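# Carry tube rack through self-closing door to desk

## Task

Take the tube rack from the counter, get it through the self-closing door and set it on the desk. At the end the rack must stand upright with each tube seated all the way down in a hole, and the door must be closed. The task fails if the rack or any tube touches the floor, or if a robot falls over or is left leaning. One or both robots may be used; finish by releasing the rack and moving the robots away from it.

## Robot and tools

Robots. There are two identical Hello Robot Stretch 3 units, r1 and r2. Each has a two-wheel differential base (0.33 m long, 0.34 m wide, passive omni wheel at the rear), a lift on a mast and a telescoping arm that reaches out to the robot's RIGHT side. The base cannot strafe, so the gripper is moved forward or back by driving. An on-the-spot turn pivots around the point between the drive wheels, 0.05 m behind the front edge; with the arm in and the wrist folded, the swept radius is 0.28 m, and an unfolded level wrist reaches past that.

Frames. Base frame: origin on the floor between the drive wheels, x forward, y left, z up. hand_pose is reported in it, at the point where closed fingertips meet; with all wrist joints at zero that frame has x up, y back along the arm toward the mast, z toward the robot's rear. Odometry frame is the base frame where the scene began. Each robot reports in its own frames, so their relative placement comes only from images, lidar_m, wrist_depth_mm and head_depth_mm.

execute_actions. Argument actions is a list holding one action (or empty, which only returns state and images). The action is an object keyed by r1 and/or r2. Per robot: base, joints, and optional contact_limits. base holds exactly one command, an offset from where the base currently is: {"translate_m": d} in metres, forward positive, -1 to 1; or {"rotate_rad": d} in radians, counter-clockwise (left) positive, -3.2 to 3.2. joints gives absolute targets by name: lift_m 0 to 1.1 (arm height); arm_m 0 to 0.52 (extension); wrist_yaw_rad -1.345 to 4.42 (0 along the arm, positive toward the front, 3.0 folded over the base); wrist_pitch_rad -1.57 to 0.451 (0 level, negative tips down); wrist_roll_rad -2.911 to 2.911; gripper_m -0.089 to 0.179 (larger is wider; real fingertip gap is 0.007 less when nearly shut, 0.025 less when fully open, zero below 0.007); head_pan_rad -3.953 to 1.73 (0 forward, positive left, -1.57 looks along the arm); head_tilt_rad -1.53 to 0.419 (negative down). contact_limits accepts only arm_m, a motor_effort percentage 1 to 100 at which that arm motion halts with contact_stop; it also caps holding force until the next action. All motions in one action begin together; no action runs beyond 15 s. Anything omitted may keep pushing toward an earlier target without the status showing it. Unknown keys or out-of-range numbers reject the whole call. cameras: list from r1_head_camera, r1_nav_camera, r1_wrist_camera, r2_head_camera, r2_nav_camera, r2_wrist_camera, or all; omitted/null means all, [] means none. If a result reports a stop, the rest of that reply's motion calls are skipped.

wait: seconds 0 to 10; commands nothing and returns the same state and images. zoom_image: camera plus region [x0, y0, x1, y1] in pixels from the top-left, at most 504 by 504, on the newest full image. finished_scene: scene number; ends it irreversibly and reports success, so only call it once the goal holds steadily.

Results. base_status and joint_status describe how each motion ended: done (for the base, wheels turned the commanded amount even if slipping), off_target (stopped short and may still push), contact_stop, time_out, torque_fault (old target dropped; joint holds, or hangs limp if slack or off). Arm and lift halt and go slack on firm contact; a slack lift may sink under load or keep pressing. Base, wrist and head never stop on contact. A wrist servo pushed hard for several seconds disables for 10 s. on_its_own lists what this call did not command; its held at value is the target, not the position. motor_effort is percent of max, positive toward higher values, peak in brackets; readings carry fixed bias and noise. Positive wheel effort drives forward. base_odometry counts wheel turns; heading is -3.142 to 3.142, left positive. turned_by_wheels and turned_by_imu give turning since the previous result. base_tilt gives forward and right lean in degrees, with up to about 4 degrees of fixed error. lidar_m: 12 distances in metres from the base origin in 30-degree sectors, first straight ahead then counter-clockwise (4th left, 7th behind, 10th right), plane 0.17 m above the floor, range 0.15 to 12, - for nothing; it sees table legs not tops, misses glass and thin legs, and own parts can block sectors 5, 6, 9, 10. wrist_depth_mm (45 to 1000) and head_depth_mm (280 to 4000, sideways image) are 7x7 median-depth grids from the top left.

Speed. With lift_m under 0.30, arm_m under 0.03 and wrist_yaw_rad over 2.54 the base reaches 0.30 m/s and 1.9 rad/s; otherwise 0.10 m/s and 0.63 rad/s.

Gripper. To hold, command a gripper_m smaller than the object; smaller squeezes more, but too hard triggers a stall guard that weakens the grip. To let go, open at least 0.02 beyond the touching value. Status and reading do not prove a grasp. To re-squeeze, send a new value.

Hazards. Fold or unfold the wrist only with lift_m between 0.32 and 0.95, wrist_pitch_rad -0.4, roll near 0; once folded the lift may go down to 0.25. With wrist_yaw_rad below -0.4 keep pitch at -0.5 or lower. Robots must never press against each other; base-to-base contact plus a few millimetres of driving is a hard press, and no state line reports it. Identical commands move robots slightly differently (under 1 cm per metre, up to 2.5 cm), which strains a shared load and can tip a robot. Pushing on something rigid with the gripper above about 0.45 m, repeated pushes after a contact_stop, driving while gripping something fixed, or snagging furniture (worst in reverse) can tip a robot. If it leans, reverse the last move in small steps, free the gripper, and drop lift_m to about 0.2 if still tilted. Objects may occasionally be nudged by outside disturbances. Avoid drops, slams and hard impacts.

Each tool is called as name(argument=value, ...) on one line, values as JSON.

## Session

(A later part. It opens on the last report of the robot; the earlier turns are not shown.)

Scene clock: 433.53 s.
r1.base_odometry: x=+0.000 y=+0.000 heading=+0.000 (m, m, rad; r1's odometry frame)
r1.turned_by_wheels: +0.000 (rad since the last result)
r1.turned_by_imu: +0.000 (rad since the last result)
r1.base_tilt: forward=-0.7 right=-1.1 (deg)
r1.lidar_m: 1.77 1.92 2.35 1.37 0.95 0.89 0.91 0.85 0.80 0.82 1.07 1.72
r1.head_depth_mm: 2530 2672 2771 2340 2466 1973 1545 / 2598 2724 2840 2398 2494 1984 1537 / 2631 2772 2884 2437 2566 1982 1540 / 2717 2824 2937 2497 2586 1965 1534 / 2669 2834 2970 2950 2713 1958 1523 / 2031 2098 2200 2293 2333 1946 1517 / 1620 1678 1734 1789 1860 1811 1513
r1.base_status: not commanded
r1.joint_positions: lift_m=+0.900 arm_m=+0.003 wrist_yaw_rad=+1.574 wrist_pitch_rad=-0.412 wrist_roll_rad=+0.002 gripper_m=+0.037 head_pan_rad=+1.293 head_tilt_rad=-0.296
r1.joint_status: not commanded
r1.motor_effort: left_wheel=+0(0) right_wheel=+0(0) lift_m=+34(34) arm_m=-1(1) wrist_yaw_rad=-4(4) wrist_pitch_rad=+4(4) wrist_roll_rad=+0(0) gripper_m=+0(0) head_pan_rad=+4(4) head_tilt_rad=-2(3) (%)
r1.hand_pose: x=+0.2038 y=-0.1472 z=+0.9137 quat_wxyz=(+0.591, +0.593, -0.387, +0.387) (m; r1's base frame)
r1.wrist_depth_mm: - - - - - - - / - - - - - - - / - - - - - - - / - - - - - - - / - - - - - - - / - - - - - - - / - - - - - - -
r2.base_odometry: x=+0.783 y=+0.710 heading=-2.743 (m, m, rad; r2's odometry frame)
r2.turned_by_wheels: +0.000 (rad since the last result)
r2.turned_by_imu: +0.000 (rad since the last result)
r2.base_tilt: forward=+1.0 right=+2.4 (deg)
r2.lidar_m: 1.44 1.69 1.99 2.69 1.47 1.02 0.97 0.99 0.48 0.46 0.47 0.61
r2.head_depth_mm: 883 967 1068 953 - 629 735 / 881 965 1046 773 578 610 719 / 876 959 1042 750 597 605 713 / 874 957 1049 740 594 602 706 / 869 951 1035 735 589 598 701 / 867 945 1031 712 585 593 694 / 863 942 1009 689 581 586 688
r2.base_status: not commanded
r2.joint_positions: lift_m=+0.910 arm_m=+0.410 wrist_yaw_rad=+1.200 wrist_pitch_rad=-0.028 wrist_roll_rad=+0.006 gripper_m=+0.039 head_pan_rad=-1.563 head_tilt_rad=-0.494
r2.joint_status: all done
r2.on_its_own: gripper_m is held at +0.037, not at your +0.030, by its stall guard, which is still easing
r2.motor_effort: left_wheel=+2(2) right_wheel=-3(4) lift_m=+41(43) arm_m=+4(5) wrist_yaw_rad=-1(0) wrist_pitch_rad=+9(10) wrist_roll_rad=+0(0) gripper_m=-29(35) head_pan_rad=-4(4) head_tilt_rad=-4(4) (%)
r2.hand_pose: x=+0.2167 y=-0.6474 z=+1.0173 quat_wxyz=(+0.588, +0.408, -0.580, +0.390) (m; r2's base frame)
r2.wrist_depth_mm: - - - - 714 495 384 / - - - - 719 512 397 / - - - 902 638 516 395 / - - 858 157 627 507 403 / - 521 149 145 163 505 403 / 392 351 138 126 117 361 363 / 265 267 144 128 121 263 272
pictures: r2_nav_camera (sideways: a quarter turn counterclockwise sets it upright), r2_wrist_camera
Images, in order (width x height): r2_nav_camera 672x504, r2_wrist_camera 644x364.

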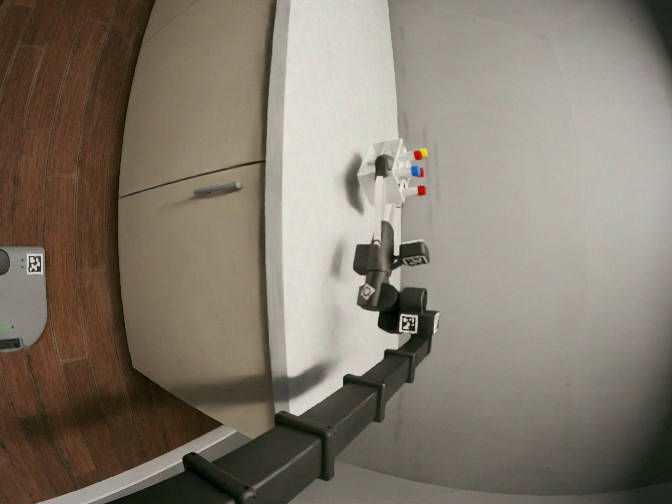

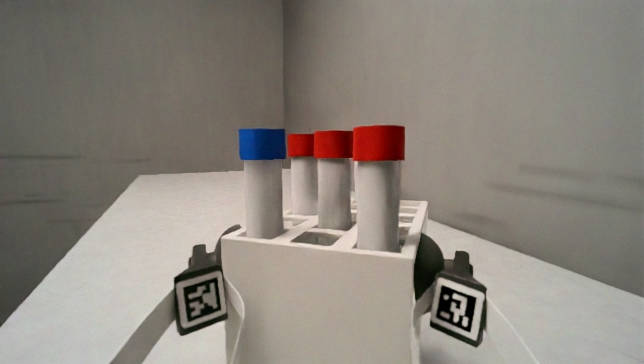

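execute_actions(actions=[], cameras=["r2_wrist_camera", "r2_head_camera"])

Scene clock: 436.50 s.
r1.base_odometry: x=+0.000 y=+0.000 heading=+0.000 (m, m, rad; r1's odometry frame)
r1.turned_by_wheels: +0.000 (rad since the last result)
r1.turned_by_imu: +0.000 (rad since the last result)
r1.base_tilt: forward=-0.6 right=-1.0 (deg)
r1.lidar_m: 1.77 1.92 2.35 1.36 0.95 0.89 0.91 0.85 0.80 0.82 1.07 1.73
r1.head_depth_mm: 2542 2679 2774 2344 2458 1979 1537 / 2577 2735 2840 2387 2489 1973 1541 / 2631 2797 2890 2437 2552 1967 1529 / 2715 2836 2928 2486 2596 1963 1524 / 2659 2814 2934 2965 2696 1961 1517 / 2015 2110 2187 2280 2360 1955 1518 / 1621 1679 1733 1790 1850 1805 1510
r1.base_status: not commanded
r1.joint_positions: lift_m=+0.900 arm_m=+0.003 wrist_yaw_rad=+1.574 wrist_pitch_rad=-0.412 wrist_roll_rad=+0.002 gripper_m=+0.037 head_pan_rad=+1.293 head_tilt_rad=-0.296
r1.joint_status: not commanded
r1.motor_effort: left_wheel=+0(0) right_wheel=+0(0) lift_m=+34(34) arm_m=+0(1) wrist_yaw_rad=-5(4) wrist_pitch_rad=+4(4) wrist_roll_rad=+0(0) gripper_m=+0(0) head_pan_rad=+4(4) head_tilt_rad=-2(3) (%)
r1.hand_pose: x=+0.2038 y=-0.1472 z=+0.9137 quat_wxyz=(+0.591, +0.593, -0.387, +0.387) (m; r1's base frame)
r1.wrist_depth_mm: - - - - - - - / - - - - - - - / - - - - - - - / - - - - - - - / - - - - - - - / - - - - - - - / - - - - - - -
r2.base_odometry: x=+0.783 y=+0.710 heading=-2.743 (m, m, rad; r2's odometry frame)
r2.turned_by_wheels: +0.000 (rad since the last result)
r2.turned_by_imu: +0.000 (rad since the last result)
r2.base_tilt: forward=+1.0 right=+2.3 (deg)
r2.lidar_m: 1.43 1.70 1.98 2.70 1.48 1.03 0.97 0.99 0.48 0.46 0.47 0.61
r2.head_depth_mm: 884 965 1063 956 - 626 736 / 882 962 1046 773 578 612 718 / 876 957 1037 751 598 606 711 / 874 954 1049 741 592 602 707 / 869 951 1034 736 588 598 701 / 867 946 1028 710 585 593 694 / 864 944 1008 688 581 588 690
r2.base_status: not commanded
r2.joint_positions: lift_m=+0.910 arm_m=+0.410 wrist_yaw_rad=+1.200 wrist_pitch_rad=-0.028 wrist_roll_rad=+0.006 gripper_m=+0.049 head_pan_rad=-1.563 head_tilt_rad=-0.494
r2.joint_status: all done
r2.on_its_own: gripper_m is held at +0.047, not at your +0.030, by its stall guard, which is not easing now
r2.motor_effort: left_wheel=+2(2) right_wheel=-3(4) lift_m=+41(43) arm_m=+5(5) wrist_yaw_rad=+3(0) wrist_pitch_rad=+9(10) wrist_roll_rad=+0(0) gripper_m=-23(35) head_pan_rad=-5(4) head_tilt_rad=-4(4) (%)
r2.hand_pose: x=+0.2167 y=-0.6474 z=+1.0173 quat_wxyz=(+0.588, +0.408, -0.580, +0.390) (m; r2's base frame)
r2.wrist_depth_mm: - - - - 690 501 400 / - - - - 725 513 399 / - - - 949 650 507 396 / - - 887 157 628 520 403 / - 520 149 144 163 499 405 / 391 350 137 126 117 361 359 / 264 265 145 127 120 262 271
pictures: r2_head_camera (sideways: a quarter turn clockwise sets it upright), r2_wrist_camera
Images, in order (width x height): r2_head_camera 896x504, r2_wrist_camera 644x364.

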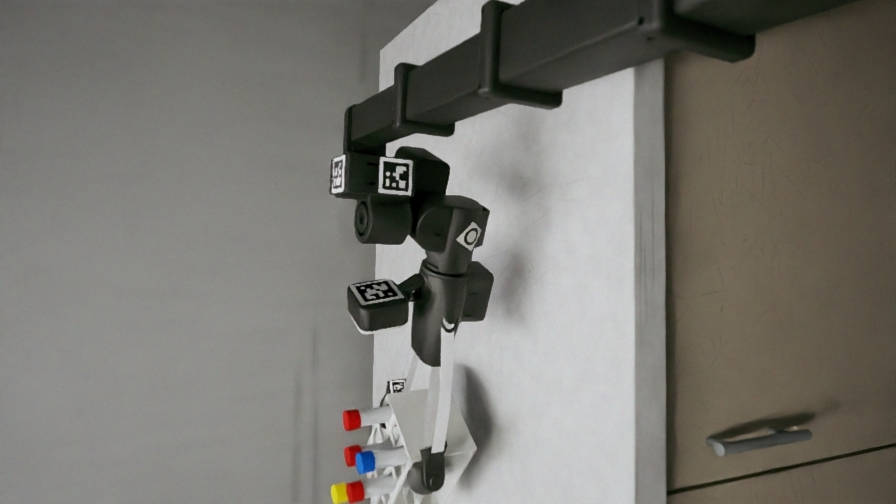

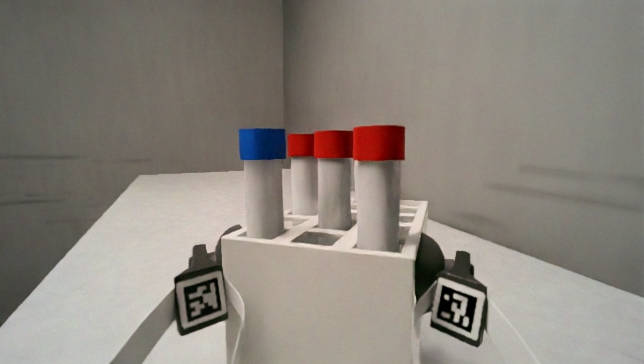

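execute_actions(actions=[{"r2": {"joints": {"lift_m": 0.96, "arm_m": 0.02, "wrist_yaw_rad": 1.57, "head_pan_rad": 0.9, "head_tilt_rad": -0.1}}, "r1": {"joints": {"head_pan_rad": -0.5, "head_tilt_rad": -0.1}}}], cameras=["r2_wrist_camera", "r2_head_camera", "r1_head_camera"])

Scene clock: 513.00 s.
r1.base_odometry: x=+0.000 y=+0.000 heading=+0.000 (m, m, rad; r1's odometry frame)
r1.turned_by_wheels: +0.000 (rad since the last result)
r1.turned_by_imu: +0.001 (rad since the last result)
r1.base_tilt: forward=-0.6 right=-1.2 (deg)
r1.lidar_m: 1.77 1.92 2.35 1.36 0.95 0.89 0.91 0.85 0.80 0.82 1.07 1.72
r1.head_depth_mm: 1620 1656 1687 1728 1779 1828 1860 / 1600 1643 1691 1724 1773 1817 1841 / 1607 1639 1688 1721 1771 1819 1838 / 1595 1646 1690 1713 1765 1802 1840 / 1592 1639 1677 1722 1769 1812 1853 / 1594 1632 1668 1713 1765 1803 1835 / 1588 1635 1666 1718 1757 1805 1822
r1.base_status: not commanded
r1.joint_positions: lift_m=+0.900 arm_m=+0.003 wrist_yaw_rad=+1.574 wrist_pitch_rad=-0.412 wrist_roll_rad=+0.002 gripper_m=+0.037 head_pan_rad=-0.493 head_tilt_rad=-0.112
r1.joint_status: all done
r1.motor_effort: left_wheel=+0(0) right_wheel=+1(0) lift_m=+34(34) arm_m=-1(1) wrist_yaw_rad=-4(4) wrist_pitch_rad=+4(4) wrist_roll_rad=+0(0) gripper_m=+1(0) head_pan_rad=-4(54) head_tilt_rad=+5(21) (%)
r1.hand_pose: x=+0.2038 y=-0.1472 z=+0.9137 quat_wxyz=(+0.591, +0.593, -0.387, +0.387) (m; r1's base frame)
r1.wrist_depth_mm: - - - - - - - / - - - - - - - / - - - - - - - / - - - - - - - / - - - - - - - / - - - - - - - / - - - - - - -
r2.base_odometry: x=+0.783 y=+0.710 heading=-2.743 (m, m, rad; r2's odometry frame)
r2.turned_by_wheels: +0.000 (rad since the last result)
r2.turned_by_imu: +0.001 (rad since the last result)
r2.base_tilt: forward=+1.0 right=+2.3 (deg)
r2.lidar_m: 1.44 1.69 1.99 2.70 1.47 1.02 0.97 0.99 0.48 0.46 0.47 0.61
r2.head_depth_mm: 1690 1711 1719 1738 1762 1777 1752 / 1846 1893 1903 1925 1937 1971 1830 / 2022 2087 2105 2142 2172 2178 1818 / 2184 2350 2407 2425 2455 2390 1796 / 2223 2698 2760 2803 2842 2500 1789 / 2232 2886 2939 3030 3085 2449 1772 / 2254 2668 2691 2730 2785 2040 1763
r2.base_status: not commanded
r2.joint_positions: lift_m=+0.960 arm_m=+0.020 wrist_yaw_rad=+1.570 wrist_pitch_rad=-0.028 wrist_roll_rad=+0.006 gripper_m=+0.049 head_pan_rad=+0.893 head_tilt_rad=-0.112
r2.joint_status: all done
r2.on_its_own: gripper_m is held at +0.047, not at your +0.030, by its stall guard, which is not easing now
r2.motor_effort: left_wheel=+2(2) right_wheel=-3(3) lift_m=+41(43) arm_m=-5(8) wrist_yaw_rad=+0(3) wrist_pitch_rad=+10(10) wrist_roll_rad=+0(0) gripper_m=-24(23) head_pan_rad=+4(59) head_tilt_rad=+7(42) (%)
r2.hand_pose: x=+0.2341 y=-0.1656 z=+1.0671 quat_wxyz=(+0.506, +0.508, -0.494, +0.491) (m; r2's base frame)
r2.wrist_depth_mm: - - - - - - 993 / - - - - - - 982 / - - - - - - 973 / - - - 156 - - 947 / - - 148 144 164 703 713 / - - 138 126 117 471 462 / - - 144 128 121 395 348
pictures: r1_head_camera (sideways: a quarter turn clockwise sets it upright), r2_head_camera (sideways: a quarter turn clockwise sets it upright), r2_wrist_camera
Images, in order (width x height): r1_head_camera 896x504, r2_head_camera 896x504, r2_wrist_camera 644x364.

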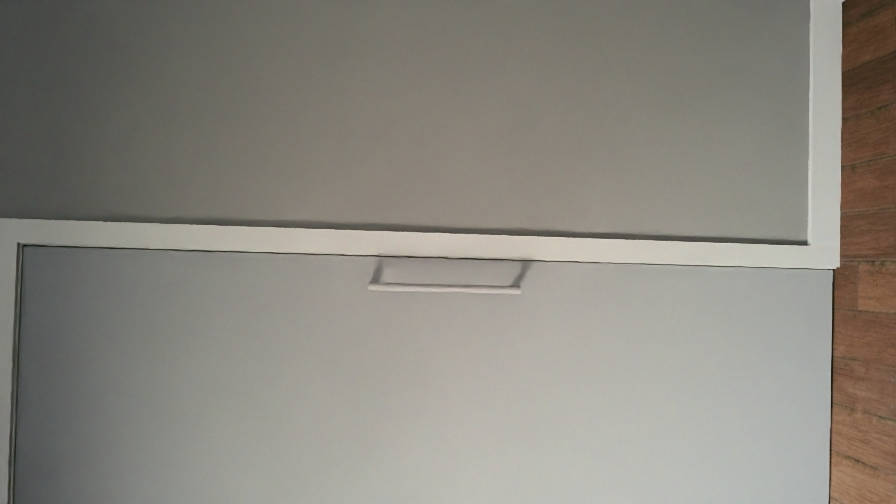

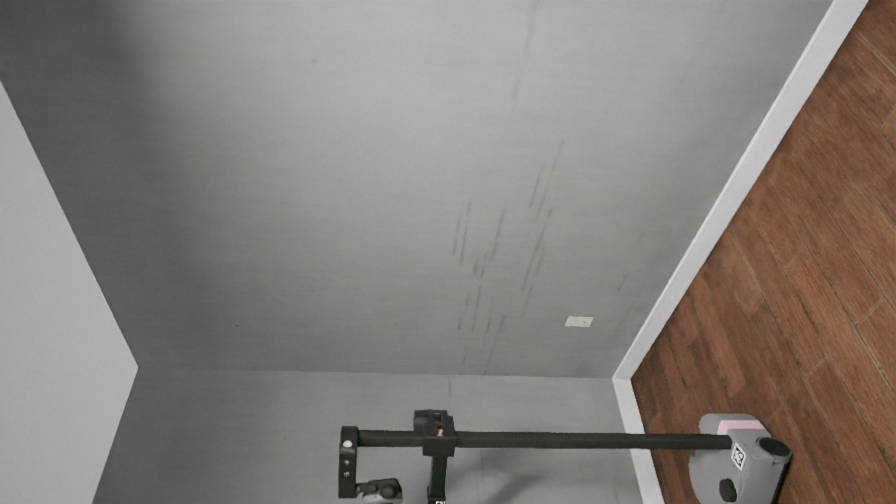

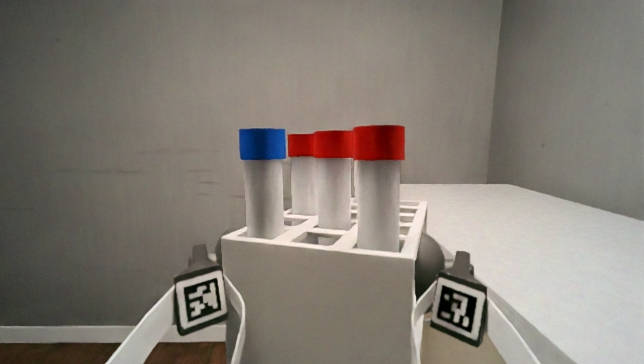

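So col 6 (1.97) and col 7 (1.53) are floor, and the cabinet front is col 4–5: ≈2.34–2.5 m from r1. That agrees with the 2.30 m I got via r2.

Revised map for scene 2 (hinge origin, x' = west, y = north):
- r1 ≈ (1.06, 1.72). The handle is ≈0.1 m east of it, straight ahead (south is at pan ≈ −0.47), so r1 is already roughly on the handle line.
- r2 ≈ (−0.78, 0.97). r1 is ≈1.84 m west and ≈0.7 m north of it.
- Cabinet front x' ≈ −1.24, counter edge ≈ −1.20. The earlier −0.27 was wrong: r1's left lidar 1.37 was the N wall seen at 105°.
- W wall x' ≈ 1.86 (r1 right lidar 0.80; r2 left lidar 2.70 → 1.92). N wall y ≈ 2.4–2.6.

So there is ≥1.2 m of free floor east of the hinge, and the cabinet doesn't constrain r1's door cycles.

Both robots can now drive at the same time without meeting:
- **r1:** its approach line is x' ≈ 0.505 (0.445 m east of the handle line), so Δ ≈ 0.555 m east. Along its present heading (27° east of south) that takes 1.2 m and ends at y ≈ 0.65. This first 1.0 m leaves it at ≈ (0.61, 0.83). The lane ahead is clear: front lidar 1.77, hand only 0.23 m forward.
- **r2:** it goes north 0.4 m beside the counter to ≈ (−0.78, 1.37), rack held at yaw 1.57 and lift 0.96. It stays ≥1.3 m from r1's path and outside the door's swept arc (radius ≈0.97 from the hinge, y ≤ ≈1.05).

execute_actions(actions=[{"r1": {"base": {"translate_m": 1.0}}, "r2": {"base": {"translate_m": 0.4}}}], cameras=["r1_nav_camera", "r2_wrist_camera"])

Scene clock: 563.20 s.
r1.base_odometry: x=+1.000 y=+0.000 heading=+0.000 (m, m, rad; r1's odometry frame)
r1.turned_by_wheels: +0.000 (rad since the last result)
r1.turned_by_imu: +0.007 (rad since the last result)
r1.base_tilt: forward=-0.6 right=-1.0 (deg)
r1.lidar_m: 0.85 1.12 1.91 1.40 1.89 1.79 1.83 1.32 1.25 1.27 0.89 0.84
r1.head_depth_mm: 749 765 783 805 824 844 870 / 746 761 782 802 822 844 869 / 745 763 779 801 821 842 862 / 744 762 779 801 820 840 863 / 745 760 778 797 820 840 860 / 740 757 776 798 816 837 861 / 741 758 775 796 813 837 858
r1.base_status: done
r1.joint_positions: lift_m=+0.900 arm_m=+0.003 wrist_yaw_rad=+1.573 wrist_pitch_rad=-0.412 wrist_roll_rad=+0.002 gripper_m=+0.037 head_pan_rad=-0.493 head_tilt_rad=-0.112
r1.joint_status: not commanded
r1.motor_effort: left_wheel=-1(5) right_wheel=+1(5) lift_m=+34(34) arm_m=-1(1) wrist_yaw_rad=-4(4) wrist_pitch_rad=+4(4) wrist_roll_rad=+0(0) gripper_m=+0(0) head_pan_rad=-4(4) head_tilt_rad=+5(5) (%)
r1.hand_pose: x=+0.2038 y=-0.1472 z=+0.9137 quat_wxyz=(+0.591, +0.593, -0.387, +0.387) (m; r1's base frame)
r1.wrist_depth_mm: - 894 752 685 614 558 510 / - 987 844 748 664 608 547 / - - 934 816 725 643 591 / - - - 908 790 708 624 / - - - - 876 771 672 / - - - - 936 862 740 / - - - - - 953 837
r2.base_odometry: x=+0.415 y=+0.555 heading=-2.743 (m, m, rad; r2's odometry frame)
r2.turned_by_wheels: +0.000 (rad since the last result)
r2.turned_by_imu: +0.004 (rad since the last result)
r2.base_tilt: forward=+1.0 right=+2.3 (deg)
r2.lidar_m: 1.26 1.29 1.69 2.71 2.07 1.44 1.37 0.65 0.46 0.43 0.44 0.58
r2.head_depth_mm: 1268 1289 1298 1314 1324 1338 1353 / 1401 1412 1433 1447 1463 1477 1493 / 1559 1578 1593 1615 1630 1656 1664 / 1747 1780 1803 1823 1855 1876 1790 / 1978 2031 2072 2093 2131 2157 1778 / 2200 2378 2416 2471 2526 2392 1767 / 2270 2630 2724 2782 2817 2435 1758
r2.base_status: done
r2.joint_positions: lift_m=+0.960 arm_m=+0.020 wrist_yaw_rad=+1.570 wrist_pitch_rad=-0.028 wrist_roll_rad=+0.006 gripper_m=+0.049 head_pan_rad=+0.893 head_tilt_rad=-0.112
r2.joint_status: not commanded
r2.on_its_own: gripper_m is held at +0.047, not at your +0.030, by its stall guard, which is not easing now
r2.motor_effort: left_wheel=+1(8) right_wheel=-3(4) lift_m=+41(41) arm_m=-5(4) wrist_yaw_rad=+0(2) wrist_pitch_rad=+9(9) wrist_roll_rad=+0(0) gripper_m=-23(23) head_pan_rad=+4(4) head_tilt_rad=+8(8) (%)
r2.hand_pose: x=+0.2341 y=-0.1656 z=+1.0671 quat_wxyz=(+0.506, +0.508, -0.494, +0.491) (m; r2's base frame)
r2.wrist_depth_mm: - - - - - - 970 / - - - - - - 981 / - - - - - - 949 / - - - 156 - - 974 / - - 148 144 163 709 717 / - - 138 126 117 468 468 / - - 144 128 121 385 350
pictures: r1_nav_camera (sideways: a quarter turn counterclockwise sets it upright), r2_wrist_camera
Images, in order (width x height): r1_nav_camera 672x504, r2_wrist_camera 644x364.

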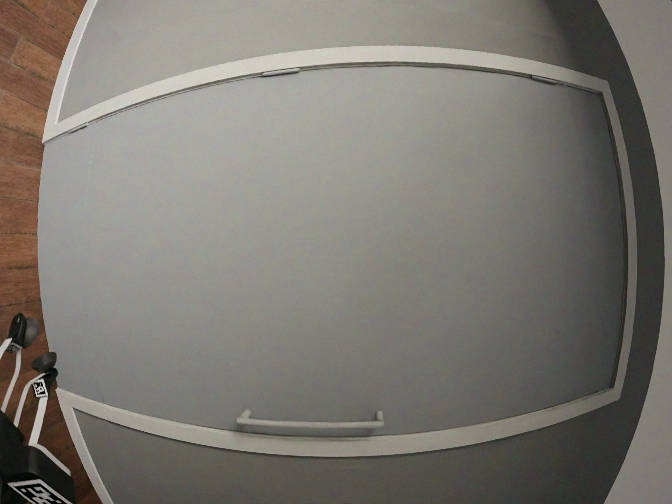

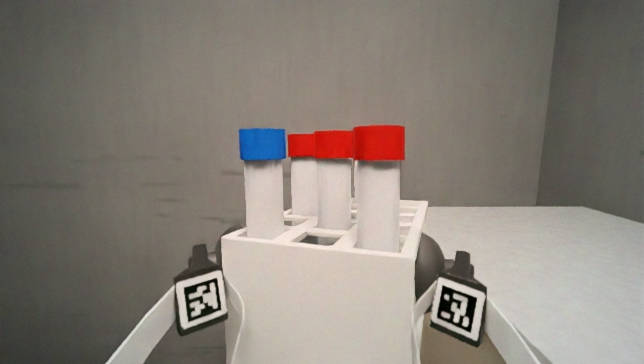

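execute_actions(actions=[{"r1": {"base": {"translate_m": 0.22}, "joints": {"arm_m": 0.3, "wrist_pitch_rad": 0.0, "gripper_m": 0.1, "lift_m": 0.89, "head_pan_rad": -0.47, "head_tilt_rad": -0.1}}, "r2": {"base": {"rotate_rad": 1.57}, "joints": {"head_pan_rad": 0.6, "head_tilt_rad": -0.3}}}], cameras=["r1_head_camera", "r2_head_camera"])

Scene clock: 590.60 s.
r1.base_odometry: x=+1.220 y=+0.000 heading=+0.000 (m, m, rad; r1's odometry frame)
r1.turned_by_wheels: +0.000 (rad since the last result)
r1.turned_by_imu: +0.002 (rad since the last result)
r1.base_tilt: forward=-0.7 right=-1.0 (deg)
r1.lidar_m: 0.65 0.86 1.81 1.53 2.11 1.99 2.04 1.43 1.34 0.96 0.68 0.64
r1.head_depth_mm: 556 569 582 598 612 628 645 / 557 570 584 598 614 629 645 / 557 570 583 597 613 628 644 / 556 570 583 597 613 629 645 / 556 570 583 597 612 629 645 / 556 569 583 597 612 628 646 / 557 570 584 598 614 629 646
r1.base_status: done
r1.joint_positions: lift_m=+0.890 arm_m=+0.300 wrist_yaw_rad=+1.572 wrist_pitch_rad=-0.024 wrist_roll_rad=+0.002 gripper_m=+0.100 head_pan_rad=-0.477 head_tilt_rad=-0.112
r1.joint_status: all done
r1.motor_effort: left_wheel=-1(4) right_wheel=+1(4) lift_m=+19(29) arm_m=+4(3) wrist_yaw_rad=-1(4) wrist_pitch_rad=+8(8) wrist_roll_rad=+0(0) gripper_m=+0(79) head_pan_rad=+4(8) head_tilt_rad=+5(4) (%)
r1.hand_pose: x=+0.2342 y=-0.4445 z=+0.9987 quat_wxyz=(+0.506, +0.507, -0.494, +0.494) (m; r1's base frame)
r1.wrist_depth_mm: 571 486 424 374 334 301 278 / 604 507 439 385 343 312 282 / 640 533 456 399 356 319 289 / 678 571 477 411 368 328 297 / 703 591 497 429 386 337 306 / 780 658 500 448 404 343 315 / 838 657 538 460 405 362 323
r2.base_odometry: x=+0.415 y=+0.555 heading=-1.174 (m, m, rad; r2's odometry frame)
r2.turned_by_wheels: +1.570 (rad since the last result)
r2.turned_by_imu: +1.558 (rad since the last result)
r2.base_tilt: forward=+1.1 right=+2.3 (deg)
r2.lidar_m: 2.72 1.41 1.44 1.37 0.65 0.46 0.43 0.44 0.58 1.26 1.29 1.69
r2.head_depth_mm: 2352 2453 2545 2666 2727 1947 1496 / 2494 2575 2686 2841 2727 1929 1491 / 2608 2677 1463 2983 2547 1681 1485 / 2228 2358 2458 2763 2705 1757 1472 / 1897 2021 2139 2286 2373 1887 1466 / 1664 1745 1838 1955 2065 1874 1451 / 1480 1548 1629 1705 1779 1791 1449
r2.base_status: done
r2.joint_positions: lift_m=+0.960 arm_m=+0.020 wrist_yaw_rad=+1.570 wrist_pitch_rad=-0.028 wrist_roll_rad=+0.006 gripper_m=+0.049 head_pan_rad=+0.607 head_tilt_rad=-0.296
r2.joint_status: all done
r2.on_its_own: gripper_m is held at +0.047, not at your +0.030, by its stall guard, which is not easing now
r2.motor_effort: left_wheel=-3(7) right_wheel=+4(9) lift_m=+41(41) arm_m=-4(5) wrist_yaw_rad=+0(0) wrist_pitch_rad=+10(9) wrist_roll_rad=+0(0) gripper_m=-22(23) head_pan_rad=-5(33) head_tilt_rad=-2(24) (%)
r2.hand_pose: x=+0.2341 y=-0.1656 z=+1.0671 quat_wxyz=(+0.506, +0.508, -0.494, +0.491) (m; r2's base frame)
r2.wrist_depth_mm: - - - - - - - / - - - - - - - / - - - - - - - / - - - 157 - - - / - - 149 144 163 - - / - - 137 126 116 - - / - - 145 129 121 - -
pictures: r1_head_camera (sideways: a quarter turn clockwise sets it upright), r2_head_camera (sideways: a quarter turn clockwise sets it upright)
Images, in order (width x height): r1_head_camera 896x504, r2_head_camera 896x504.

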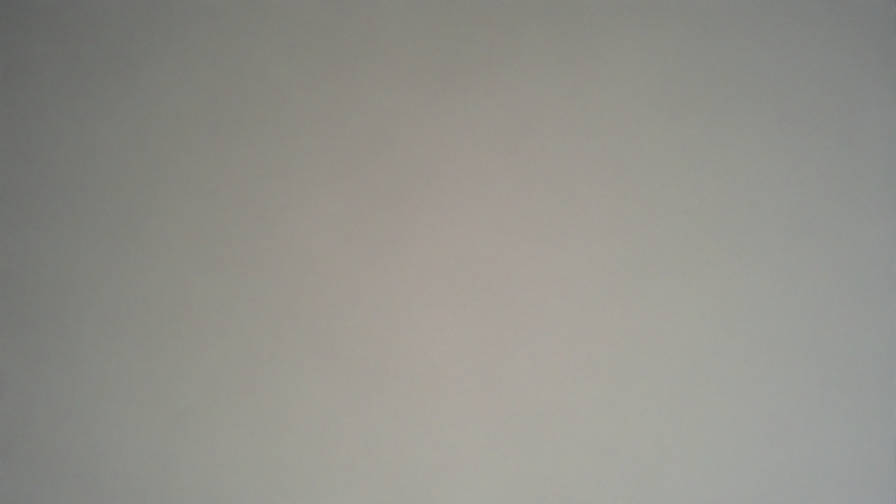

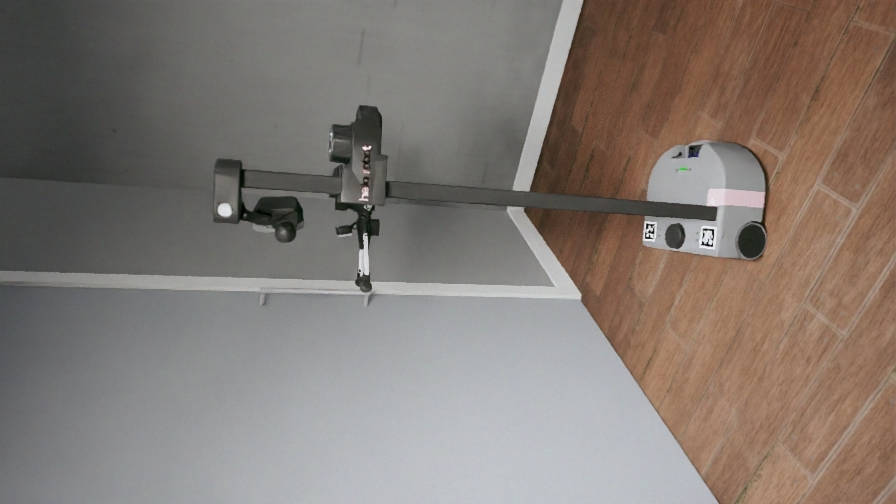

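execute_actions(actions=[{"r1": {"base": {"rotate_rad": -0.477}, "joints": {"head_pan_rad": -0.6, "head_tilt_rad": -0.3}}, "r2": {"base": {"translate_m": 0.3}}}], cameras=["r1_head_camera", "r1_wrist_camera"])

Scene clock: 606.73 s.
r1.base_odometry: x=+1.220 y=+0.000 heading=-0.477 (m, m, rad; r1's odometry frame)
r1.turned_by_wheels: -0.477 (rad since the last result)
r1.turned_by_imu: -0.472 (rad since the last result)
r1.base_tilt: forward=-0.6 right=-1.1 (deg)
r1.lidar_m: 0.64 0.66 0.89 1.81 1.29 2.08 1.99 1.94 1.40 1.35 0.92 0.67
r1.head_depth_mm: 789 849 914 995 1087 1206 1347 / 719 768 829 900 977 1067 1183 / 681 718 753 815 881 958 1041 / 636 672 717 764 816 879 951 / 597 630 667 708 752 805 867 / 563 592 624 661 701 745 795 / 531 557 586 618 653 692 735
r1.base_status: done
r1.joint_positions: lift_m=+0.890 arm_m=+0.300 wrist_yaw_rad=+1.572 wrist_pitch_rad=-0.024 wrist_roll_rad=+0.002 gripper_m=+0.100 head_pan_rad=-0.593 head_tilt_rad=-0.296
r1.joint_status: all done
r1.motor_effort: left_wheel=+2(9) right_wheel=-1(7) lift_m=+19(19) arm_m=+4(4) wrist_yaw_rad=-2(2) wrist_pitch_rad=+8(8) wrist_roll_rad=+0(0) gripper_m=+0(0) head_pan_rad=-4(19) head_tilt_rad=-2(17) (%)
r1.hand_pose: x=+0.2342 y=-0.4445 z=+0.9987 quat_wxyz=(+0.506, +0.507, -0.494, +0.494) (m; r1's base frame)
r1.wrist_depth_mm: 502 509 523 516 533 542 545 / 522 525 529 542 548 554 569 / 538 545 550 557 562 572 579 / 550 565 568 575 581 593 602 / 564 580 583 588 603 616 626 / 592 588 612 614 610 643 651 / 605 623 627 633 649 664 663
r2.base_odometry: x=+0.531 y=+0.278 heading=-1.174 (m, m, rad; r2's odometry frame)
r2.turned_by_wheels: +0.000 (rad since the last result)
r2.turned_by_imu: +0.002 (rad since the last result)
r2.base_tilt: forward=+1.0 right=+2.2 (deg)
r2.lidar_m: 2.42 1.14 1.46 1.39 1.42 0.77 0.73 0.75 0.98 1.24 1.27 1.67
r2.head_depth_mm: 2081 2168 2283 2368 2465 1959 1501 / 2202 2291 2426 2524 2588 1940 1493 / 2339 2452 2527 2734 2697 1912 1454 / 2230 2393 2494 2743 2666 1908 1366 / 1917 1932 1986 2151 2338 1811 1379 / 1680 1773 1879 1967 2105 1891 1451 / 1492 1575 1651 1717 1819 1795 1452
r2.base_status: done
r2.joint_positions: lift_m=+0.960 arm_m=+0.020 wrist_yaw_rad=+1.570 wrist_pitch_rad=-0.028 wrist_roll_rad=+0.006 gripper_m=+0.049 head_pan_rad=+0.607 head_tilt_rad=-0.296
r2.joint_status: not commanded
r2.on_its_own: gripper_m is held at +0.047, not at your +0.030, by its stall guard, which is not easing now
r2.motor_effort: left_wheel=-4(5) right_wheel=+4(10) lift_m=+41(40) arm_m=-5(5) wrist_yaw_rad=+0(1) wrist_pitch_rad=+9(10) wrist_roll_rad=+1(0) gripper_m=-23(22) head_pan_rad=-4(5) head_tilt_rad=-2(3) (%)
r2.hand_pose: x=+0.2341 y=-0.1656 z=+1.0671 quat_wxyz=(+0.506, +0.508, -0.494, +0.491) (m; r2's base frame)
r2.wrist_depth_mm: - - - - - - - / - - - - - - - / 870 - - - - - - / - - - 156 - - - / - - 149 145 164 - - / - - 137 126 116 - - / - - 145 129 120 - -
pictures: r1_head_camera (sideways: a quarter turn clockwise sets it upright), r1_wrist_camera
Images, in order (width x height): r1_head_camera 896x504, r1_wrist_camera 644x364.

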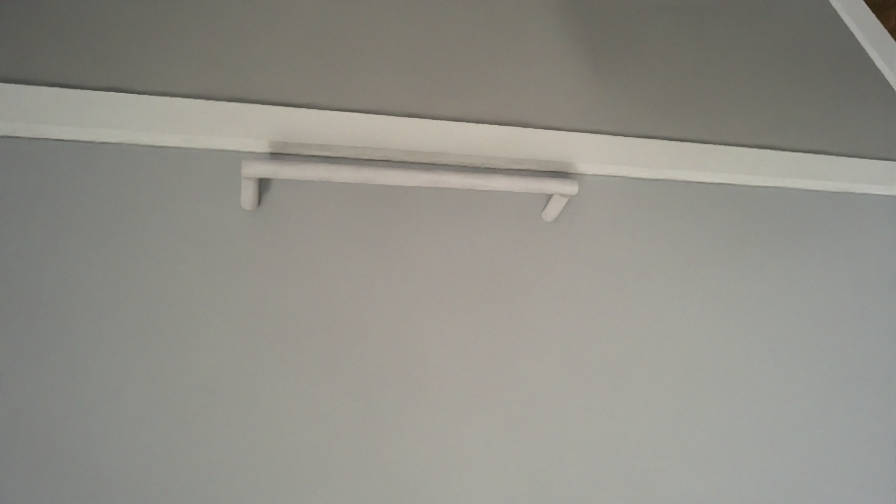

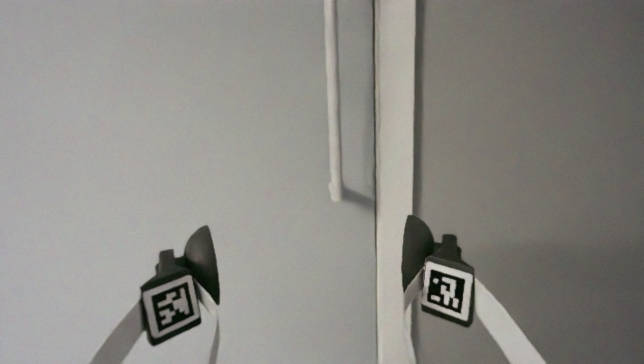

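execute_actions(actions=[{"r1": {"base": {"translate_m": 0.28}, "joints": {"arm_m": 0.331, "lift_m": 0.95}}, "r2": {"base": {"translate_m": 0.3}}}], cameras=["r1_head_camera", "r1_wrist_camera"])

Scene clock: 628.50 s.
r1.base_odometry: x=+1.469 y=-0.129 heading=-0.477 (m, m, rad; r1's odometry frame)
r1.turned_by_wheels: +0.000 (rad since the last result)
r1.turned_by_imu: +0.002 (rad since the last result)
r1.base_tilt: forward=-0.6 right=-1.1 (deg)
r1.lidar_m: 0.36 0.37 0.50 1.31 1.87 1.22 2.27 1.93 1.40 1.34 0.52 0.37
r1.head_depth_mm: 418 449 484 525 575 630 708 / 387 413 442 477 519 566 625 / 360 382 408 437 471 511 558 / 336 356 378 403 431 465 503 / 316 333 353 374 398 426 459 / 297 313 330 349 370 394 421 / 285 295 310 327 345 366 389
r1.base_status: done
r1.joint_positions: lift_m=+0.950 arm_m=+0.331 wrist_yaw_rad=+1.572 wrist_pitch_rad=-0.024 wrist_roll_rad=+0.002 gripper_m=+0.100 head_pan_rad=-0.593 head_tilt_rad=-0.296
r1.joint_status: all done
r1.motor_effort: left_wheel=+3(8) right_wheel=-2(2) lift_m=+33(35) arm_m=+4(6) wrist_yaw_rad=-2(2) wrist_pitch_rad=+8(8) wrist_roll_rad=+0(0) gripper_m=+0(1) head_pan_rad=-4(4) head_tilt_rad=-2(2) (%)
r1.hand_pose: x=+0.2342 y=-0.4755 z=+1.0582 quat_wxyz=(+0.506, +0.507, -0.494, +0.494) (m; r1's base frame)
r1.wrist_depth_mm: 256 259 263 264 265 271 279 / 265 267 272 272 272 282 286 / 271 274 279 281 279 290 294 / 279 284 286 290 288 299 305 / 290 292 297 300 302 311 315 / 301 301 309 311 315 323 329 / 307 315 319 322 321 332 341
r2.base_odometry: x=+0.647 y=+0.001 heading=-1.174 (m, m, rad; r2's odometry frame)
r2.turned_by_wheels: +0.000 (rad since the last result)
r2.turned_by_imu: +0.002 (rad since the last result)
r2.base_tilt: forward=+1.1 right=+2.3 (deg)
r2.lidar_m: 2.12 2.10 1.15 1.40 1.44 1.09 1.03 1.05 1.29 1.22 1.25 1.65
r2.head_depth_mm: 1830 1897 1985 2069 2195 1949 1501 / 1913 2014 2123 2220 2323 1940 1481 / 2041 2137 2249 2368 2441 1925 1479 / 2142 2277 2382 2528 2592 1902 1477 / 1935 2057 2129 2326 2393 1896 1468 / 1698 1784 1804 2002 2117 1872 1358 / 1508 1585 1135 1745 1840 1814 1272
r2.base_status: done
r2.joint_positions: lift_m=+0.960 arm_m=+0.020 wrist_yaw_rad=+1.570 wrist_pitch_rad=-0.028 wrist_roll_rad=+0.006 gripper_m=+0.049 head_pan_rad=+0.607 head_tilt_rad=-0.296
r2.joint_status: not commanded
r2.on_its_own: gripper_m is held at +0.047, not at your +0.030, by its stall guard, which is not easing now
r2.motor_effort: left_wheel=-4(4) right_wheel=+4(9) lift_m=+41(41) arm_m=-5(4) wrist_yaw_rad=+1(1) wrist_pitch_rad=+10(9) wrist_roll_rad=+0(0) gripper_m=-23(23) head_pan_rad=-5(4) head_tilt_rad=-2(2) (%)
r2.hand_pose: x=+0.2341 y=-0.1656 z=+1.0671 quat_wxyz=(+0.506, +0.508, -0.494, +0.491) (m; r2's base frame)
r2.wrist_depth_mm: - - - - - - - / - - - - - - - / - - - - - - - / - - - 157 - - - / - - 149 145 162 - - / - - 137 126 117 - - / - - 144 128 121 - -
pictures: r1_head_camera (sideways: a quarter turn clockwise sets it upright), r1_wrist_camera
Images, in order (width x height): r1_head_camera 896x504, r1_wrist_camera 644x364.

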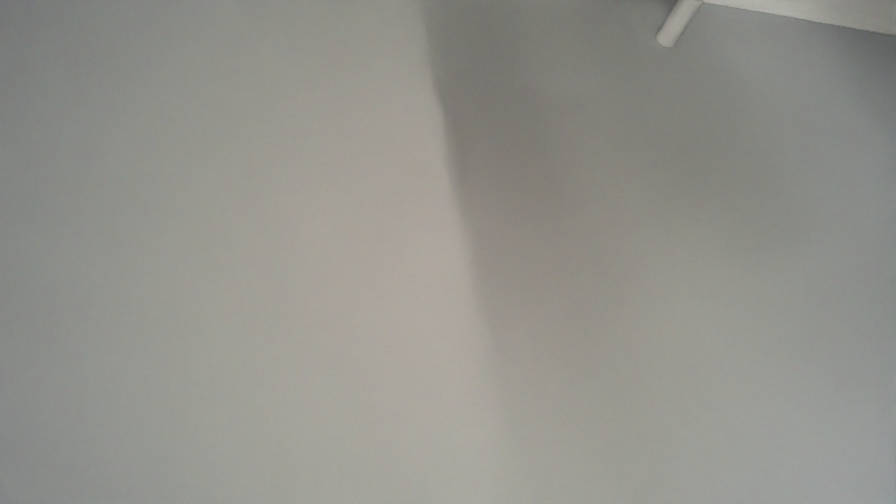

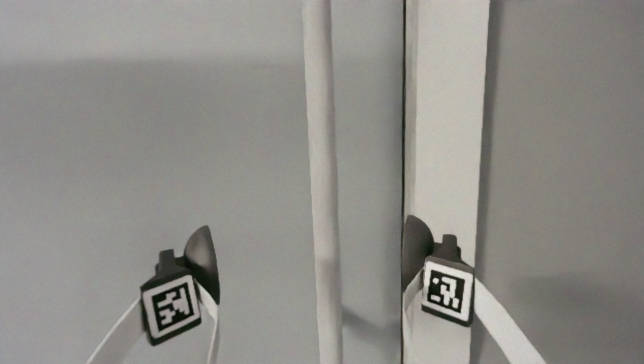

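Hand is ≈0.125 m from the leaf (wrist depth ≈0.29 at centre, front lidar 0.36), so 0.085 m more puts the pads ≈0.03–0.04 m past the bar. r2 keeps going west along y≈1.38.

execute_actions(actions=[{"r1": {"base": {"translate_m": 0.085}, "joints": {"head_pan_rad": -0.9, "head_tilt_rad": -0.9}}, "r2": {"base": {"translate_m": 0.3}}}], cameras=["r1_wrist_camera", "r1_head_camera"])

Scene clock: 640.53 s.
r1.base_odometry: x=+1.544 y=-0.168 heading=-0.477 (m, m, rad; r1's odometry frame)
r1.turned_by_wheels: +0.000 (rad since the last result)
r1.turned_by_imu: +0.001 (rad since the last result)
r1.base_tilt: forward=-0.7 right=-1.0 (deg)
r1.lidar_m: 0.27 0.28 0.38 1.00 1.88 1.12 2.36 1.93 1.40 1.12 0.39 0.28
r1.head_depth_mm: 488 726 1021 1557 1429 1260 1120 / 471 571 731 1057 1408 1258 1123 / 405 483 599 786 1128 1260 1117 / 355 414 496 618 818 1196 1122 / 315 362 423 509 636 854 1105 / 291 321 369 432 523 658 895 / - 293 326 375 441 536 681
r1.base_status: done
r1.joint_positions: lift_m=+0.950 arm_m=+0.331 wrist_yaw_rad=+1.572 wrist_pitch_rad=-0.024 wrist_roll_rad=+0.002 gripper_m=+0.100 head_pan_rad=-0.893 head_tilt_rad=-0.889
r1.joint_status: all done
r1.motor_effort: left_wheel=+3(9) right_wheel=-2(3) lift_m=+33(34) arm_m=+4(4) wrist_yaw_rad=-2(2) wrist_pitch_rad=+8(8) wrist_roll_rad=+0(0) gripper_m=+0(0) head_pan_rad=-4(30) head_tilt_rad=-5(33) (%)
r1.hand_pose: x=+0.2342 y=-0.4755 z=+1.0582 quat_wxyz=(+0.506, +0.507, -0.494, +0.494) (m; r1's base frame)
r1.wrist_depth_mm: 179 181 184 183 190 179 193 / 185 187 190 132 195 184 200 / 190 193 196 136 202 190 208 / 197 199 203 202 208 198 215 / 202 206 209 209 214 204 222 / 209 211 217 216 224 213 230 / 217 222 224 224 231 220 238
r2.base_odometry: x=+0.763 y=-0.275 heading=-1.174 (m, m, rad; r2's odometry frame)
r2.turned_by_wheels: +0.000 (rad since the last result)
r2.turned_by_imu: +0.002 (rad since the last result)
r2.base_tilt: forward=+1.1 right=+2.3 (deg)
r2.lidar_m: 1.82 1.87 1.12 1.11 1.46 1.40 1.33 1.36 1.27 1.21 1.24 1.63
r2.head_depth_mm: 1555 1620 1691 1769 1851 1891 1500 / 1643 1719 1795 1903 1994 1925 1488 / 1743 1834 1923 2031 2143 1910 1484 / 1860 1968 2073 2186 2288 1902 1469 / 1917 2038 2149 2282 2392 1883 1467 / 1721 1811 1909 2016 2130 1878 1457 / 1541 1606 1564 1745 1844 1830 1446
r2.base_status: done
r2.joint_positions: lift_m=+0.960 arm_m=+0.020 wrist_yaw_rad=+1.570 wrist_pitch_rad=-0.028 wrist_roll_rad=+0.006 gripper_m=+0.049 head_pan_rad=+0.607 head_tilt_rad=-0.296
r2.joint_status: not commanded
r2.on_its_own: gripper_m is held at +0.047, not at your +0.030, by its stall guard, which is not easing now
r2.motor_effort: left_wheel=-4(4) right_wheel=+4(9) lift_m=+41(41) arm_m=-4(4) wrist_yaw_rad=+0(1) wrist_pitch_rad=+10(10) wrist_roll_rad=+1(0) gripper_m=-23(22) head_pan_rad=-5(5) head_tilt_rad=-2(2) (%)
r2.hand_pose: x=+0.2341 y=-0.1656 z=+1.0671 quat_wxyz=(+0.506, +0.508, -0.494, +0.491) (m; r2's base frame)
r2.wrist_depth_mm: - - - - - - - / - - - - - - - / - - - - - - - / - - - 157 - - - / - - 149 145 163 - - / - - 137 126 116 - - / - - 144 128 121 - -
pictures: r1_head_camera (sideways: a quarter turn clockwise sets it upright), r1_wrist_camera
Images, in order (width x height): r1_head_camera 896x504, r1_wrist_camera 644x364.

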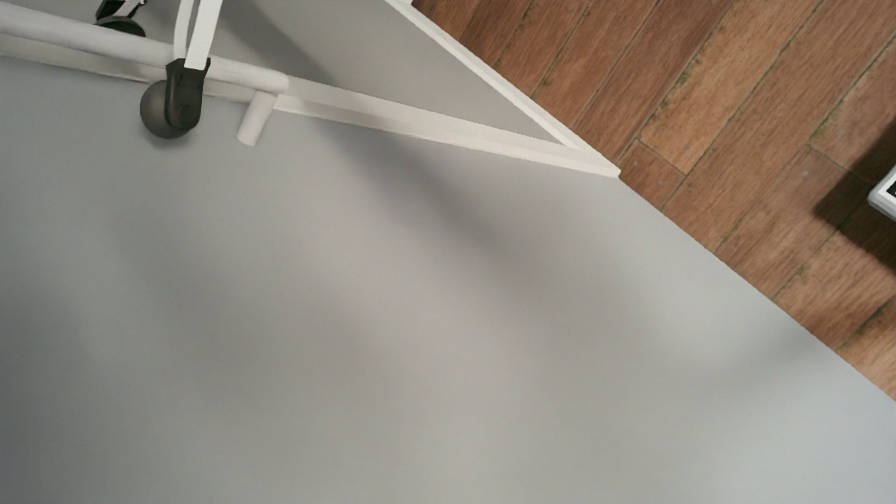

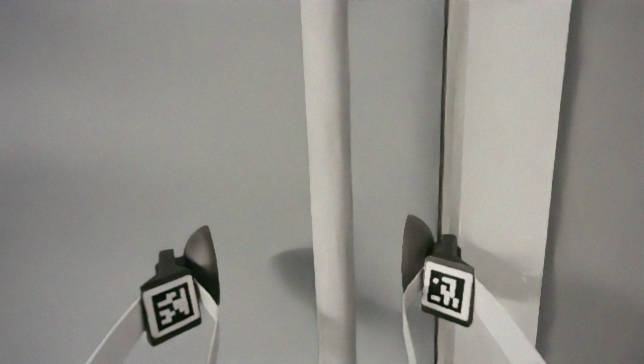

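execute_actions(actions=[{"r1": {"joints": {"gripper_m": -0.05}}, "r2": {"base": {"translate_m": 0.15}}}], cameras=["r1_wrist_camera"])

Scene clock: 763.00 s.
r1.base_odometry: x=+1.544 y=-0.168 heading=-0.476 (m, m, rad; r1's odometry frame)
r1.turned_by_wheels: +0.000 (rad since the last result)
r1.turned_by_imu: +0.001 (rad since the last result)
r1.base_tilt: forward=-0.6 right=-1.1 (deg)
r1.lidar_m: 0.27 0.28 0.38 1.00 1.88 1.07 1.17 1.93 1.39 1.12 0.39 0.28
r1.head_depth_mm: 487 755 1018 1564 1423 1254 1125 / 463 569 729 1052 1402 1259 1126 / 400 478 590 778 1111 1254 1122 / 351 409 490 610 811 1196 1120 / 312 358 418 503 630 846 1106 / 290 318 365 428 517 651 886 / - 292 324 372 438 532 677
r1.base_status: not commanded
r1.joint_positions: lift_m=+0.950 arm_m=+0.331 wrist_yaw_rad=+1.529 wrist_pitch_rad=-0.024 wrist_roll_rad=+0.002 gripper_m=-0.046 head_pan_rad=-0.893 head_tilt_rad=-0.889
r1.joint_status: gripper_m off_target (ended at -0.046, target -0.050)
r1.on_its_own: wrist_yaw_rad is held at +1.530, not at your +1.570, by its stall guard, which is not easing now
r1.motor_effort: left_wheel=+6(7) right_wheel=-11(11) lift_m=+34(33) arm_m=+2(4) wrist_yaw_rad=+1(27) wrist_pitch_rad=+8(8) wrist_roll_rad=+0(0) gripper_m=-22(98) head_pan_rad=-4(3) head_tilt_rad=-5(5) (%)
r1.hand_pose: x=+0.2340 y=-0.4865 z=+1.0583 quat_wxyz=(+0.516, +0.496, -0.505, +0.483) (m; r1's base frame)
r1.wrist_depth_mm: 173 176 180 126 187 183 202 / 176 180 185 128 193 188 208 / 182 186 191 134 199 197 216 / 188 192 197 200 206 204 223 / 194 198 203 139 213 211 232 / 200 205 208 142 219 219 240 / 206 212 220 220 229 228 249
r2.base_odometry: x=+0.821 y=-0.414 heading=-1.174 (m, m, rad; r2's odometry frame)
r2.turned_by_wheels: +0.000 (rad since the last result)
r2.turned_by_imu: +0.001 (rad since the last result)
r2.base_tilt: forward=+1.0 right=+2.3 (deg)
r2.lidar_m: 1.67 1.71 1.50 1.09 1.46 1.56 1.48 1.52 1.27 1.20 1.23 1.62
r2.head_depth_mm: 1422 1476 1552 1613 1711 1768 1495 / 1503 1576 1652 1738 1831 1845 1490 / 1591 1675 1759 1845 1951 1916 1484 / 1705 1784 1888 2000 2121 1893 1470 / 1821 1927 2033 2153 2296 1885 1466 / 1738 1825 1905 2031 2140 1868 1461 / 1538 1612 1685 1772 1871 1837 1446
r2.base_status: done
r2.joint_positions: lift_m=+0.960 arm_m=+0.020 wrist_yaw_rad=+1.570 wrist_pitch_rad=-0.028 wrist_roll_rad=+0.006 gripper_m=+0.049 head_pan_rad=+0.607 head_tilt_rad=-0.296
r2.joint_status: not commanded
r2.on_its_own: gripper_m is held at +0.047, not at your +0.030, by its stall guard, which is not easing now
r2.motor_effort: left_wheel=-4(6) right_wheel=+4(10) lift_m=+41(41) arm_m=-5(4) wrist_yaw_rad=+0(1) wrist_pitch_rad=+9(9) wrist_roll_rad=+0(0) gripper_m=-24(23) head_pan_rad=-5(5) head_tilt_rad=-2(3) (%)
r2.hand_pose: x=+0.2341 y=-0.1656 z=+1.0671 quat_wxyz=(+0.506, +0.508, -0.494, +0.491) (m; r2's base frame)
r2.wrist_depth_mm: - - - - - - - / - - - - - - - / - - - - - - - / - - - 156 - - - / - - 149 145 163 - - / - - 138 126 117 - - / - - 145 128 121 - -
pictures: r1_wrist_camera
Images, in order (width x height): r1_wrist_camera 644x364.

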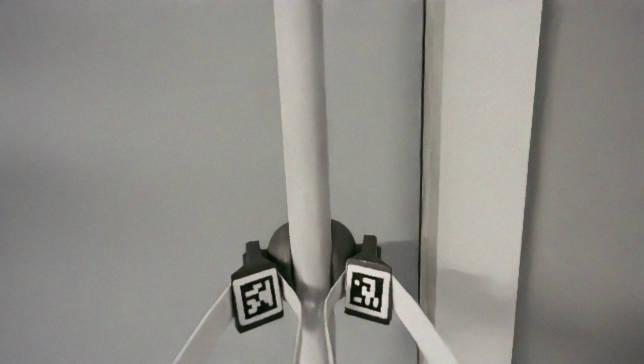

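execute_actions(actions=[{"r1": {"base": {"rotate_rad": -0.25}, "joints": {"arm_m": 0.2794, "wrist_yaw_rad": 1.53}}, "r2": {"base": {"translate_m": 0.06}}}], cameras=["r1_wrist_camera", "r1_nav_camera"])

Scene clock: 799.90 s.
r1.base_odometry: x=+1.544 y=-0.168 heading=-0.726 (m, m, rad; r1's odometry frame)
r1.turned_by_wheels: -0.250 (rad since the last result)
r1.turned_by_imu: -0.244 (rad since the last result)
r1.base_tilt: forward=-0.6 right=-1.0 (deg)
r1.lidar_m: 0.22 0.22 0.27 0.53 1.96 2.10 1.05 2.35 1.55 1.34 0.36 0.24
r1.head_depth_mm: 1123 1358 1564 1655 1427 1260 1118 / 484 560 1622 1654 1430 1261 1123 / 393 474 589 797 1369 1259 1121 / 330 385 461 574 758 1126 1121 / 292 324 377 449 556 727 1062 / - 292 318 368 437 538 699 / - - 290 313 360 425 521
r1.base_status: done
r1.joint_positions: lift_m=+0.950 arm_m=+0.280 wrist_yaw_rad=+1.531 wrist_pitch_rad=-0.024 wrist_roll_rad=+0.002 gripper_m=-0.037 head_pan_rad=-0.893 head_tilt_rad=-0.889
r1.joint_status: all done
r1.on_its_own: gripper_m is held at -0.038, not at your -0.050, by its stall guard, which is not easing now
r1.motor_effort: left_wheel=+4(29) right_wheel=-6(41) lift_m=+33(33) arm_m=-5(5) wrist_yaw_rad=-2(25) wrist_pitch_rad=+8(8) wrist_roll_rad=+0(0) gripper_m=-20(23) head_pan_rad=-4(4) head_tilt_rad=-6(6) (%)
r1.hand_pose: x=+0.2340 y=-0.4349 z=+1.0581 quat_wxyz=(+0.516, +0.497, -0.504, +0.483) (m; r1's base frame)
r1.wrist_depth_mm: 161 168 176 128 335 372 420 / 165 172 182 130 342 385 437 / 170 177 187 134 355 398 455 / 174 182 193 200 368 414 475 / 179 187 198 139 384 431 497 / 182 192 202 143 404 456 512 / 189 199 214 220 245 471 545
r2.base_odometry: x=+0.844 y=-0.469 heading=-1.174 (m, m, rad; r2's odometry frame)
r2.turned_by_wheels: +0.000 (rad since the last result)
r2.turned_by_imu: +0.001 (rad since the last result)
r2.base_tilt: forward=+1.0 right=+2.3 (deg)
r2.lidar_m: 1.61 1.65 1.43 1.12 1.46 1.62 1.54 1.58 1.26 1.20 1.23 1.62
r2.head_depth_mm: 1371 1426 1496 1548 1650 1709 1495 / 1451 1517 1589 1670 1757 1810 1487 / 1540 1619 1697 1786 1886 1914 1473 / 1652 1722 1825 1920 2043 1908 1470 / 1757 1843 1967 2087 2246 1896 1465 / 1728 1819 1910 2024 2147 1878 1459 / 1540 1609 1686 1768 1865 1839 1441
r2.base_status: done
r2.joint_positions: lift_m=+0.960 arm_m=+0.020 wrist_yaw_rad=+1.570 wrist_pitch_rad=-0.028 wrist_roll_rad=+0.006 gripper_m=+0.049 head_pan_rad=+0.607 head_tilt_rad=-0.296
r2.joint_status: not commanded
r2.on_its_own: gripper_m is held at +0.047, not at your +0.030, by its stall guard, which is not easing now
r2.motor_effort: left_wheel=-4(5) right_wheel=+4(11) lift_m=+41(41) arm_m=-4(4) wrist_yaw_rad=+1(1) wrist_pitch_rad=+10(10) wrist_roll_rad=+0(0) gripper_m=-23(23) head_pan_rad=-4(4) head_tilt_rad=-3(3) (%)
r2.hand_pose: x=+0.2341 y=-0.1656 z=+1.0671 quat_wxyz=(+0.506, +0.508, -0.494, +0.491) (m; r2's base frame)
r2.wrist_depth_mm: - - - - - - - / - - - - - - - / - - - - - - - / - - - 157 - - - / - - 149 145 163 - - / - - 138 126 117 - - / - - 144 128 121 - -
pictures: r1_nav_camera (sideways: a quarter turn counterclockwise sets it upright), r1_wrist_camera
Images, in order (width x height): r1_nav_camera 672x504, r1_wrist_camera 644x364.

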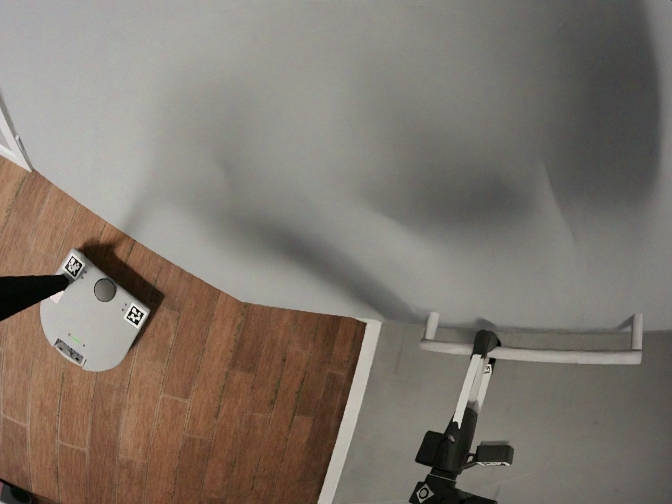

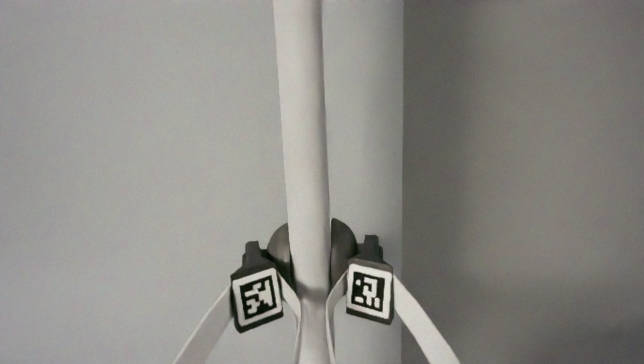

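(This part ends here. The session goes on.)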